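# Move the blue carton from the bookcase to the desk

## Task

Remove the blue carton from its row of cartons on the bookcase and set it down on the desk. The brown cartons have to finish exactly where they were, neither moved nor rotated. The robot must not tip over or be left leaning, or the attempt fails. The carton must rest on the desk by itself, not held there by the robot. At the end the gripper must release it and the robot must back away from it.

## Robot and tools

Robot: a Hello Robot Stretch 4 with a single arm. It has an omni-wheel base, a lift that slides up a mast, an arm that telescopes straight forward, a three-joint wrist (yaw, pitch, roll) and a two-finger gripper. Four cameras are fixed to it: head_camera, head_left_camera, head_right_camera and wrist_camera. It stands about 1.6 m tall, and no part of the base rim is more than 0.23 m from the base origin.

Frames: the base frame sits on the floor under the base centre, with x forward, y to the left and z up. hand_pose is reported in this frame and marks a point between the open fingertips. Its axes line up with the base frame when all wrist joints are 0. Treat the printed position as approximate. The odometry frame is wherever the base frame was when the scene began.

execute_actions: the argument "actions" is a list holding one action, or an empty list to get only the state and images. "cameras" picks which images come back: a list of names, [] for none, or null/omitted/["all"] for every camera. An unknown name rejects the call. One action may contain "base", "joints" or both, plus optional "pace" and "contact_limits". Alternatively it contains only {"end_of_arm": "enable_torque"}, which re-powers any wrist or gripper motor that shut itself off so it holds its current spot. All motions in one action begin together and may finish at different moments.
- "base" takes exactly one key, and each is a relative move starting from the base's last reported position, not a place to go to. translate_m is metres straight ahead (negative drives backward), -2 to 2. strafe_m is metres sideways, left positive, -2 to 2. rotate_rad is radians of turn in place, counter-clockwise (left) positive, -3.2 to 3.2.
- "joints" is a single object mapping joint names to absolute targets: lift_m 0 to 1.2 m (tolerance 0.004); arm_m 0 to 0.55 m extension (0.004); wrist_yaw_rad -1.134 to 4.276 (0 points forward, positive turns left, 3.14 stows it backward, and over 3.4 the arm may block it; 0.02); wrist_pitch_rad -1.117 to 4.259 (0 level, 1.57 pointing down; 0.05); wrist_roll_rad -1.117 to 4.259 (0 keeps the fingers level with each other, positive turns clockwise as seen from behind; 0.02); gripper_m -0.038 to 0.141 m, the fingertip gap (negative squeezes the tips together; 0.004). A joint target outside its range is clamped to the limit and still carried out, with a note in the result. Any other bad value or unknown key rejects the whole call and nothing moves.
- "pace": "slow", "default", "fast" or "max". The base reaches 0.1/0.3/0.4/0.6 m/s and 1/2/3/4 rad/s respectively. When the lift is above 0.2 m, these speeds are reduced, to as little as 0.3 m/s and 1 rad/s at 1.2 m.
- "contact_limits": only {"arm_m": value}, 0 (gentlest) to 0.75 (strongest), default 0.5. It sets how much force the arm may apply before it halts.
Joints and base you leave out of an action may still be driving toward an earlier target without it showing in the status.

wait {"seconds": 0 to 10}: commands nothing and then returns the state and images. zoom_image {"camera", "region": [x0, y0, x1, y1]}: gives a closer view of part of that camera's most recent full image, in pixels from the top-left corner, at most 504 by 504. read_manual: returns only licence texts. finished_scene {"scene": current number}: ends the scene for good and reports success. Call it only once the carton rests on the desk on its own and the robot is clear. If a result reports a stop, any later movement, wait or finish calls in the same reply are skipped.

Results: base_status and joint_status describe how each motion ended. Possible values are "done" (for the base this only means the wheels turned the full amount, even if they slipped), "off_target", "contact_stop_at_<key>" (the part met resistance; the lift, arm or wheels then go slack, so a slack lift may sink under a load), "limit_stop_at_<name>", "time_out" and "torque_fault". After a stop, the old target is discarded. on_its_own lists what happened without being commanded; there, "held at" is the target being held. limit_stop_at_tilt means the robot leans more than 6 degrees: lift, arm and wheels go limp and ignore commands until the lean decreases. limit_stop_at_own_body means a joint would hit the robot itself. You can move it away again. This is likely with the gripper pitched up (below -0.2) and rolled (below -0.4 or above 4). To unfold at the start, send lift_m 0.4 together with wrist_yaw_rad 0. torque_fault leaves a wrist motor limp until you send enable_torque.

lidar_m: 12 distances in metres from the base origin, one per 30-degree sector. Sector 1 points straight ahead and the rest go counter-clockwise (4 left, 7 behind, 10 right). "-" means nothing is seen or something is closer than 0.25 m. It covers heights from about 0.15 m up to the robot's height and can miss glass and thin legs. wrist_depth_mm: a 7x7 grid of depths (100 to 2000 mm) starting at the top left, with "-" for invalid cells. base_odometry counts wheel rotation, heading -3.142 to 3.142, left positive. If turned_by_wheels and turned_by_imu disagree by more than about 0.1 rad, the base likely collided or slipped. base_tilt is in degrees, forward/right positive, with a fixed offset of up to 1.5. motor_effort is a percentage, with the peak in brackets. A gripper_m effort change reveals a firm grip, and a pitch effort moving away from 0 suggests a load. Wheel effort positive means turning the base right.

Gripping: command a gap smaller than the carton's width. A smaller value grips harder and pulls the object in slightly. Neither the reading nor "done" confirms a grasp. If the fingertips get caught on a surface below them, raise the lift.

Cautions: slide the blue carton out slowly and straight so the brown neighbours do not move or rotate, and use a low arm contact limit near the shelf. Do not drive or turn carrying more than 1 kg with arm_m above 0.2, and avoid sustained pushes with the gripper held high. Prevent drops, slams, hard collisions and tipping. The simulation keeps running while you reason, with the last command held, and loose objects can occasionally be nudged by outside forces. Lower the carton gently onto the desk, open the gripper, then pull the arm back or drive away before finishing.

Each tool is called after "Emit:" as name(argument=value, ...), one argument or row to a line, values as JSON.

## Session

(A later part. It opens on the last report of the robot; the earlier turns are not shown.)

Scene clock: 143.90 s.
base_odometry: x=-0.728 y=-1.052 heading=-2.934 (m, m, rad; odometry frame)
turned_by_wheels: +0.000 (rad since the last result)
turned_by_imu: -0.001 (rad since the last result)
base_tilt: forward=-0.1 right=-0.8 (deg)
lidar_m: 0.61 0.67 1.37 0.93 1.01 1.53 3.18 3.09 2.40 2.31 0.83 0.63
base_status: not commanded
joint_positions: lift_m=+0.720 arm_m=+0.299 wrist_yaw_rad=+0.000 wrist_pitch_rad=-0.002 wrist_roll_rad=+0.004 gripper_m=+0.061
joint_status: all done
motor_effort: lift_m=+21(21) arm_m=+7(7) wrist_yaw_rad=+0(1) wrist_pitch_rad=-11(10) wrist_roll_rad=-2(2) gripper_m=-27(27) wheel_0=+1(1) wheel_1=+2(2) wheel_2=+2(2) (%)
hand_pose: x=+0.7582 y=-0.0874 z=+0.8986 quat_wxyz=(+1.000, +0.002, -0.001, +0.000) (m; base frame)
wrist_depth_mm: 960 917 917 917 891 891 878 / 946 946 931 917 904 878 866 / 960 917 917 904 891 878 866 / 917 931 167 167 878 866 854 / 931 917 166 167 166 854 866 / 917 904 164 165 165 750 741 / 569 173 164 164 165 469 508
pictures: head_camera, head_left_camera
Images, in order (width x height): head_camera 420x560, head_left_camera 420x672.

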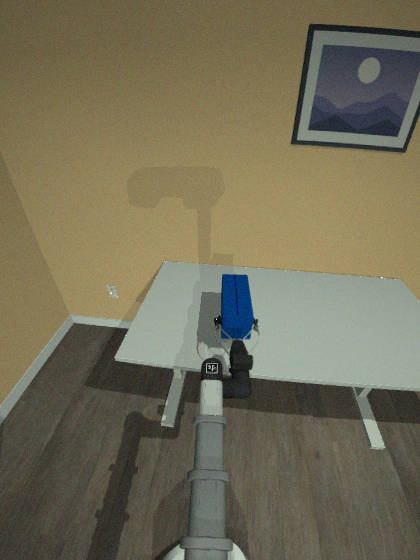

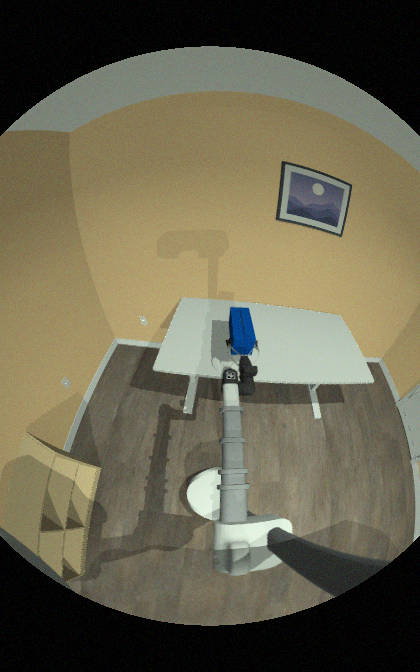

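Emit:
execute_actions(
  actions=[
    {"joints":{"arm_m":0.35,"lift_m":0.65},"pace":"slow"},
  ],
  cameras=["wrist_camera","head_camera"],
)

Scene clock: 150.00 s.
base_odometry: x=-0.728 y=-1.052 heading=-2.934 (m, m, rad; odometry frame)
turned_by_wheels: +0.000 (rad since the last result)
turned_by_imu: -0.001 (rad since the last result)
base_tilt: forward=+0.0 right=-0.7 (deg)
lidar_m: 0.63 0.68 1.38 0.94 1.01 1.52 3.17 3.12 2.40 2.33 0.82 0.63
base_status: not commanded
joint_positions: lift_m=+0.650 arm_m=+0.349 wrist_yaw_rad=+0.000 wrist_pitch_rad=-0.002 wrist_roll_rad=+0.004 gripper_m=+0.061
joint_status: all done
motor_effort: lift_m=+14(21) arm_m=+7(6) wrist_yaw_rad=-1(1) wrist_pitch_rad=-10(11) wrist_roll_rad=-2(1) gripper_m=-25(26) wheel_0=+1(1) wheel_1=+2(2) wheel_2=+2(2) (%)
hand_pose: x=+0.8082 y=-0.0874 z=+0.8292 quat_wxyz=(+1.000, +0.002, -0.001, +0.000) (m; base frame)
wrist_depth_mm: 904 878 878 866 842 820 831 / 891 878 878 854 842 831 842 / 891 878 866 842 842 831 809 / 878 866 167 167 842 809 798 / 891 866 166 166 167 831 809 / 603 603 165 166 166 521 512 / 399 173 164 165 165 325 359
pictures: head_camera, wrist_camera
Images, in order (width x height): head_camera 420x560, wrist_camera 616x392.

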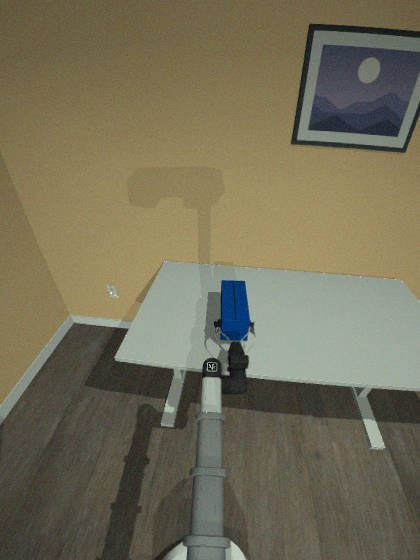

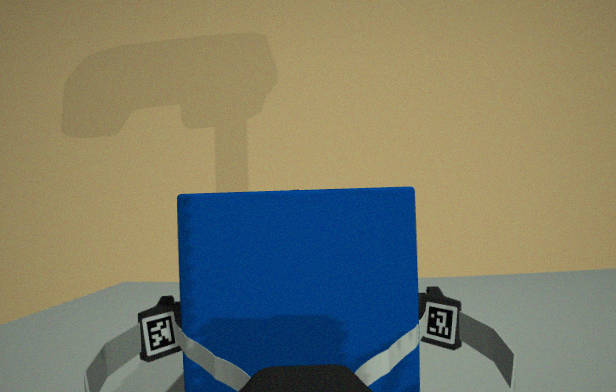

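Emit:
execute_actions(
  actions=[
    {"joints":{"lift_m":0.606},"pace":"slow"},
  ],
  cameras=["wrist_camera"],
)

Scene clock: 154.80 s.
base_odometry: x=-0.728 y=-1.052 heading=-2.934 (m, m, rad; odometry frame)
turned_by_wheels: +0.000 (rad since the last result)
turned_by_imu: -0.001 (rad since the last result)
base_tilt: forward=+0.0 right=-0.8 (deg)
lidar_m: 0.63 0.68 1.38 0.96 1.02 1.50 3.20 3.12 2.41 2.32 0.83 0.63
base_status: not commanded
joint_positions: lift_m=+0.606 arm_m=+0.349 wrist_yaw_rad=+0.000 wrist_pitch_rad=-0.002 wrist_roll_rad=+0.004 gripper_m=+0.061
joint_status: all done
motor_effort: lift_m=+14(14) arm_m=+7(7) wrist_yaw_rad=-1(1) wrist_pitch_rad=-11(9) wrist_roll_rad=-2(2) gripper_m=-27(26) wheel_0=+1(1) wheel_1=+2(2) wheel_2=+2(2) (%)
hand_pose: x=+0.8082 y=-0.0874 z=+0.7852 quat_wxyz=(+1.000, +0.002, -0.001, +0.000) (m; base frame)
wrist_depth_mm: 878 878 866 854 842 831 820 / 904 878 866 854 842 820 809 / 891 878 866 854 854 809 809 / 878 866 167 167 831 831 798 / 878 854 167 166 167 809 809 / 439 442 165 166 166 377 370 / 290 174 164 164 164 236 253
pictures: wrist_camera
Images, in order (width x height): wrist_camera 616x392.

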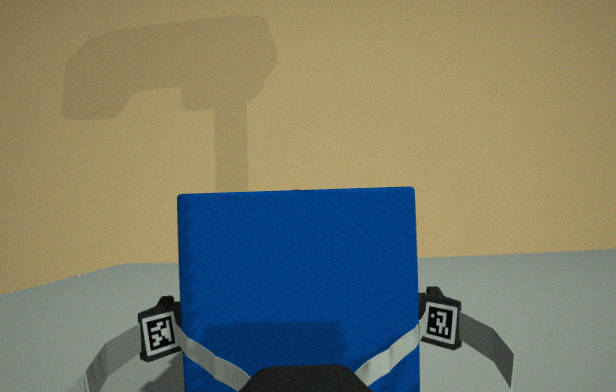

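Not yet touching.

Emit:
execute_actions(
  actions=[
    {"joints":{"lift_m":0.596},"pace":"slow"},
  ],
  cameras=[],
)

Emit:
execute_actions(
  actions=[
    {"joints":{"lift_m":0.588},"pace":"slow"},
  ],
  cameras=["wrist_camera"],
)

Scene clock: 160.13 s.
base_odometry: x=-0.728 y=-1.052 heading=-2.934 (m, m, rad; odometry frame)
turned_by_wheels: +0.000 (rad since the last result)
turned_by_imu: -0.001 (rad since the last result)
base_tilt: forward=-0.1 right=-0.8 (deg)
lidar_m: 0.64 0.68 1.38 0.94 1.03 1.50 3.18 3.11 2.40 2.32 0.82 0.65
base_status: not commanded
joint_positions: lift_m=+0.596 arm_m=+0.349 wrist_yaw_rad=+0.000 wrist_pitch_rad=-0.007 wrist_roll_rad=+0.004 gripper_m=+0.061
joint_status: all done
motor_effort: lift_m=+13(14) arm_m=+7(7) wrist_yaw_rad=-1(2) wrist_pitch_rad=+1(11) wrist_roll_rad=-2(2) gripper_m=-27(28) wheel_0=+1(1) wheel_1=+2(2) wheel_2=+2(2) (%)
hand_pose: x=+0.8082 y=-0.0874 z=+0.7765 quat_wxyz=(+1.000, +0.002, -0.003, +0.000) (m; base frame)
wrist_depth_mm: 891 891 878 854 866 831 809 / 904 891 891 842 842 842 831 / 891 878 854 842 842 831 809 / 891 866 167 167 831 820 809 / 891 866 166 166 167 809 750 / 415 415 166 165 166 364 357 / 273 174 164 164 165 223 244
pictures: none
No camera images: the call's "cameras" was empty. Leave "cameras" out to get every camera's image.

Scene clock: 160.83 s.
base_odometry: x=-0.728 y=-1.052 heading=-2.934 (m, m, rad; odometry frame)
turned_by_wheels: +0.000 (rad since the last result)
turned_by_imu: +0.000 (rad since the last result)
base_tilt: forward=-0.1 right=-0.8 (deg)
lidar_m: 0.62 0.66 1.39 0.96 1.00 1.48 3.05 3.10 2.41 2.33 0.79 0.63
base_status: not commanded
joint_positions: lift_m=+0.589 arm_m=+0.349 wrist_yaw_rad=+0.000 wrist_pitch_rad=-0.017 wrist_roll_rad=+0.004 gripper_m=+0.061
joint_status: all done
on_its_own: wrist_pitch_rad is at rest, and its effort (+32) is outside its rest range (-23 to +23)
motor_effort: lift_m=+10(12) arm_m=+7(7) wrist_yaw_rad=-2(1) wrist_pitch_rad=+32(32) wrist_roll_rad=-2(3) gripper_m=-25(27) wheel_0=+1(1) wheel_1=+2(2) wheel_2=+2(3) (%)
hand_pose: x=+0.8082 y=-0.0873 z=+0.7718 quat_wxyz=(+1.000, +0.002, -0.008, +0.000) (m; base frame)
wrist_depth_mm: 931 917 878 866 854 866 831 / 917 878 866 878 842 842 820 / 891 878 866 854 854 831 820 / 878 878 167 168 842 820 820 / 866 878 166 167 167 809 809 / 430 433 165 165 166 373 366 / 274 174 163 164 163 223 247
pictures: wrist_camera
Images, in order (width x height): wrist_camera 616x392.

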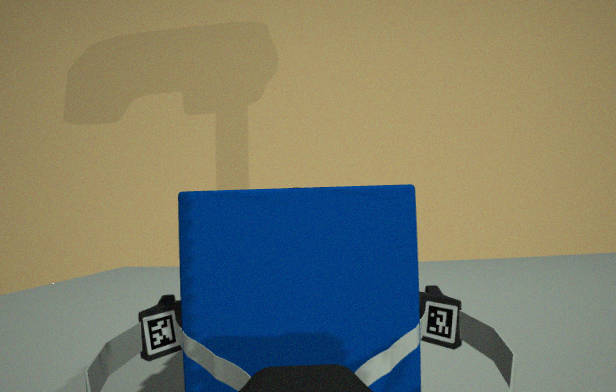

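Emit:
execute_actions(
  actions=[
    {"joints":{"lift_m":0.598,"gripper_m":0.141},"pace":"slow"},
  ],
  cameras=[],
)

Emit:
execute_actions(
  actions=[
    {"joints":{"arm_m":0.0},"base":{"translate_m":-0.2}},
  ],
)

Scene clock: 168.90 s.
base_odometry: x=-0.728 y=-1.052 heading=-2.934 (m, m, rad; odometry frame)
turned_by_wheels: +0.000 (rad since the last result)
turned_by_imu: -0.002 (rad since the last result)
base_tilt: forward=-0.1 right=-0.8 (deg)
lidar_m: 0.62 0.66 1.37 0.94 1.01 1.49 3.19 3.10 2.38 2.33 0.83 0.63
base_status: not commanded
joint_positions: lift_m=+0.598 arm_m=+0.349 wrist_yaw_rad=+0.000 wrist_pitch_rad=-0.004 wrist_roll_rad=+0.004 gripper_m=+0.141
joint_status: all done
motor_effort: lift_m=+22(21) arm_m=+7(6) wrist_yaw_rad=+0(2) wrist_pitch_rad=-5(32) wrist_roll_rad=-2(2) gripper_m=-1(27) wheel_0=+1(1) wheel_1=+2(2) wheel_2=+2(2) (%)
hand_pose: x=+0.8082 y=-0.0874 z=+0.7771 quat_wxyz=(+1.000, +0.002, -0.002, +0.000) (m; base frame)
wrist_depth_mm: 891 878 854 854 842 820 831 / 917 891 866 866 854 809 820 / 878 866 866 854 831 831 809 / 891 866 186 186 842 820 820 / 891 866 185 186 187 809 732 / 407 325 183 185 185 301 353 / 270 244 182 153 185 233 243
pictures: none
No camera images: the call's "cameras" was empty. Leave "cameras" out to get every camera's image.

Scene clock: 171.07 s.
base_odometry: x=-0.533 y=-1.011 heading=-2.934 (m, m, rad; odometry frame)
turned_by_wheels: +0.000 (rad since the last result)
turned_by_imu: +0.000 (rad since the last result)
base_tilt: forward=-0.1 right=-0.8 (deg)
lidar_m: 0.82 0.88 1.39 0.96 1.03 2.17 2.82 3.10 2.40 2.30 1.08 0.84
base_status: done
joint_positions: lift_m=+0.598 arm_m=+0.002 wrist_yaw_rad=+0.000 wrist_pitch_rad=-0.004 wrist_roll_rad=+0.004 gripper_m=+0.141
joint_status: all done
motor_effort: lift_m=+21(22) arm_m=-7(8) wrist_yaw_rad=-1(1) wrist_pitch_rad=-8(7) wrist_roll_rad=-2(1) gripper_m=+1(0) wheel_0=-1(5) wheel_1=-1(6) wheel_2=-2(7) (%)
hand_pose: x=+0.4614 y=-0.0875 z=+0.7770 quat_wxyz=(+1.000, +0.002, -0.002, +0.000) (m; base frame)
wrist_depth_mm: 1537 1499 1397 1430 1397 1366 1366 / 1499 1464 1464 1464 1366 1366 1366 / 1499 1430 1430 1397 1397 1366 1366 / 1499 1464 1430 1430 1366 1336 1366 / 1464 1430 1008 723 891 809 750 / 1430 615 976 1430 585 1308 1308 / 1430 1397 1160 154 1366 1336 1308
pictures: head_camera, head_left_camera, head_right_camera, wrist_camera
Images, in order (width x height): head_camera 420x560, head_left_camera 420x672, head_right_camera 420x672, wrist_camera 616x392.

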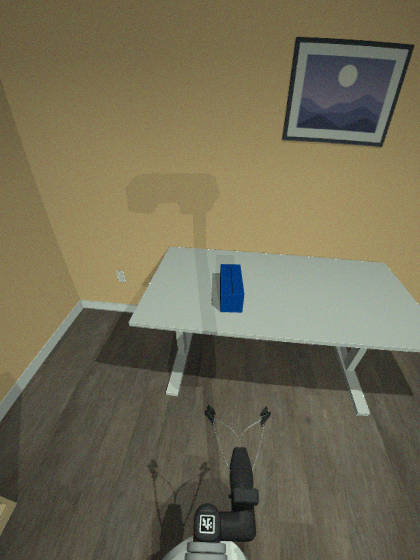

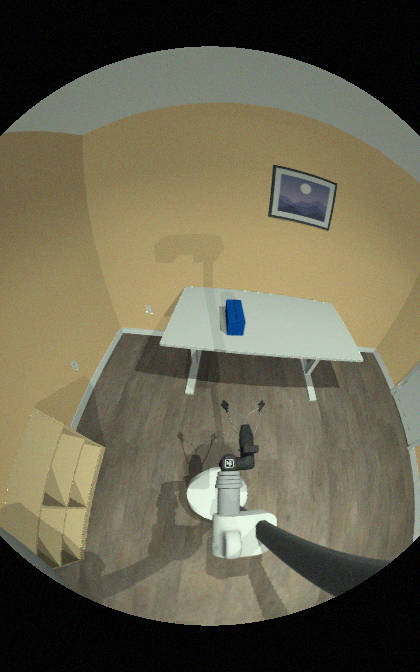

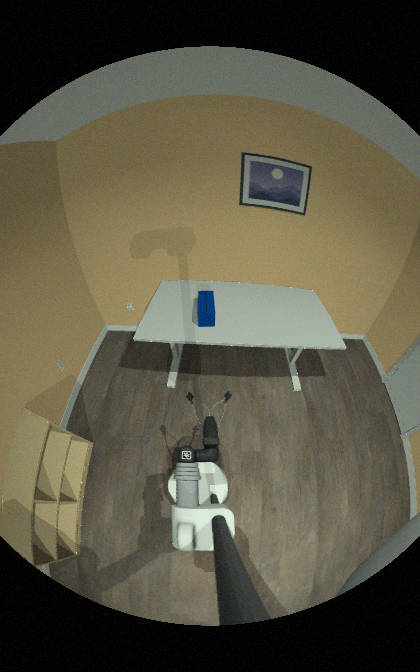

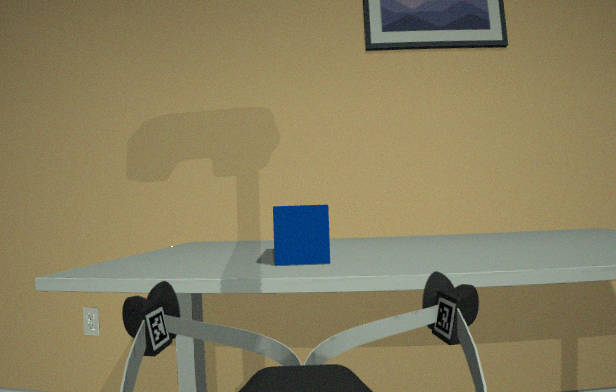

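Emit:
finished_scene(
  scene=1,
)

The scene is finished: the task was done.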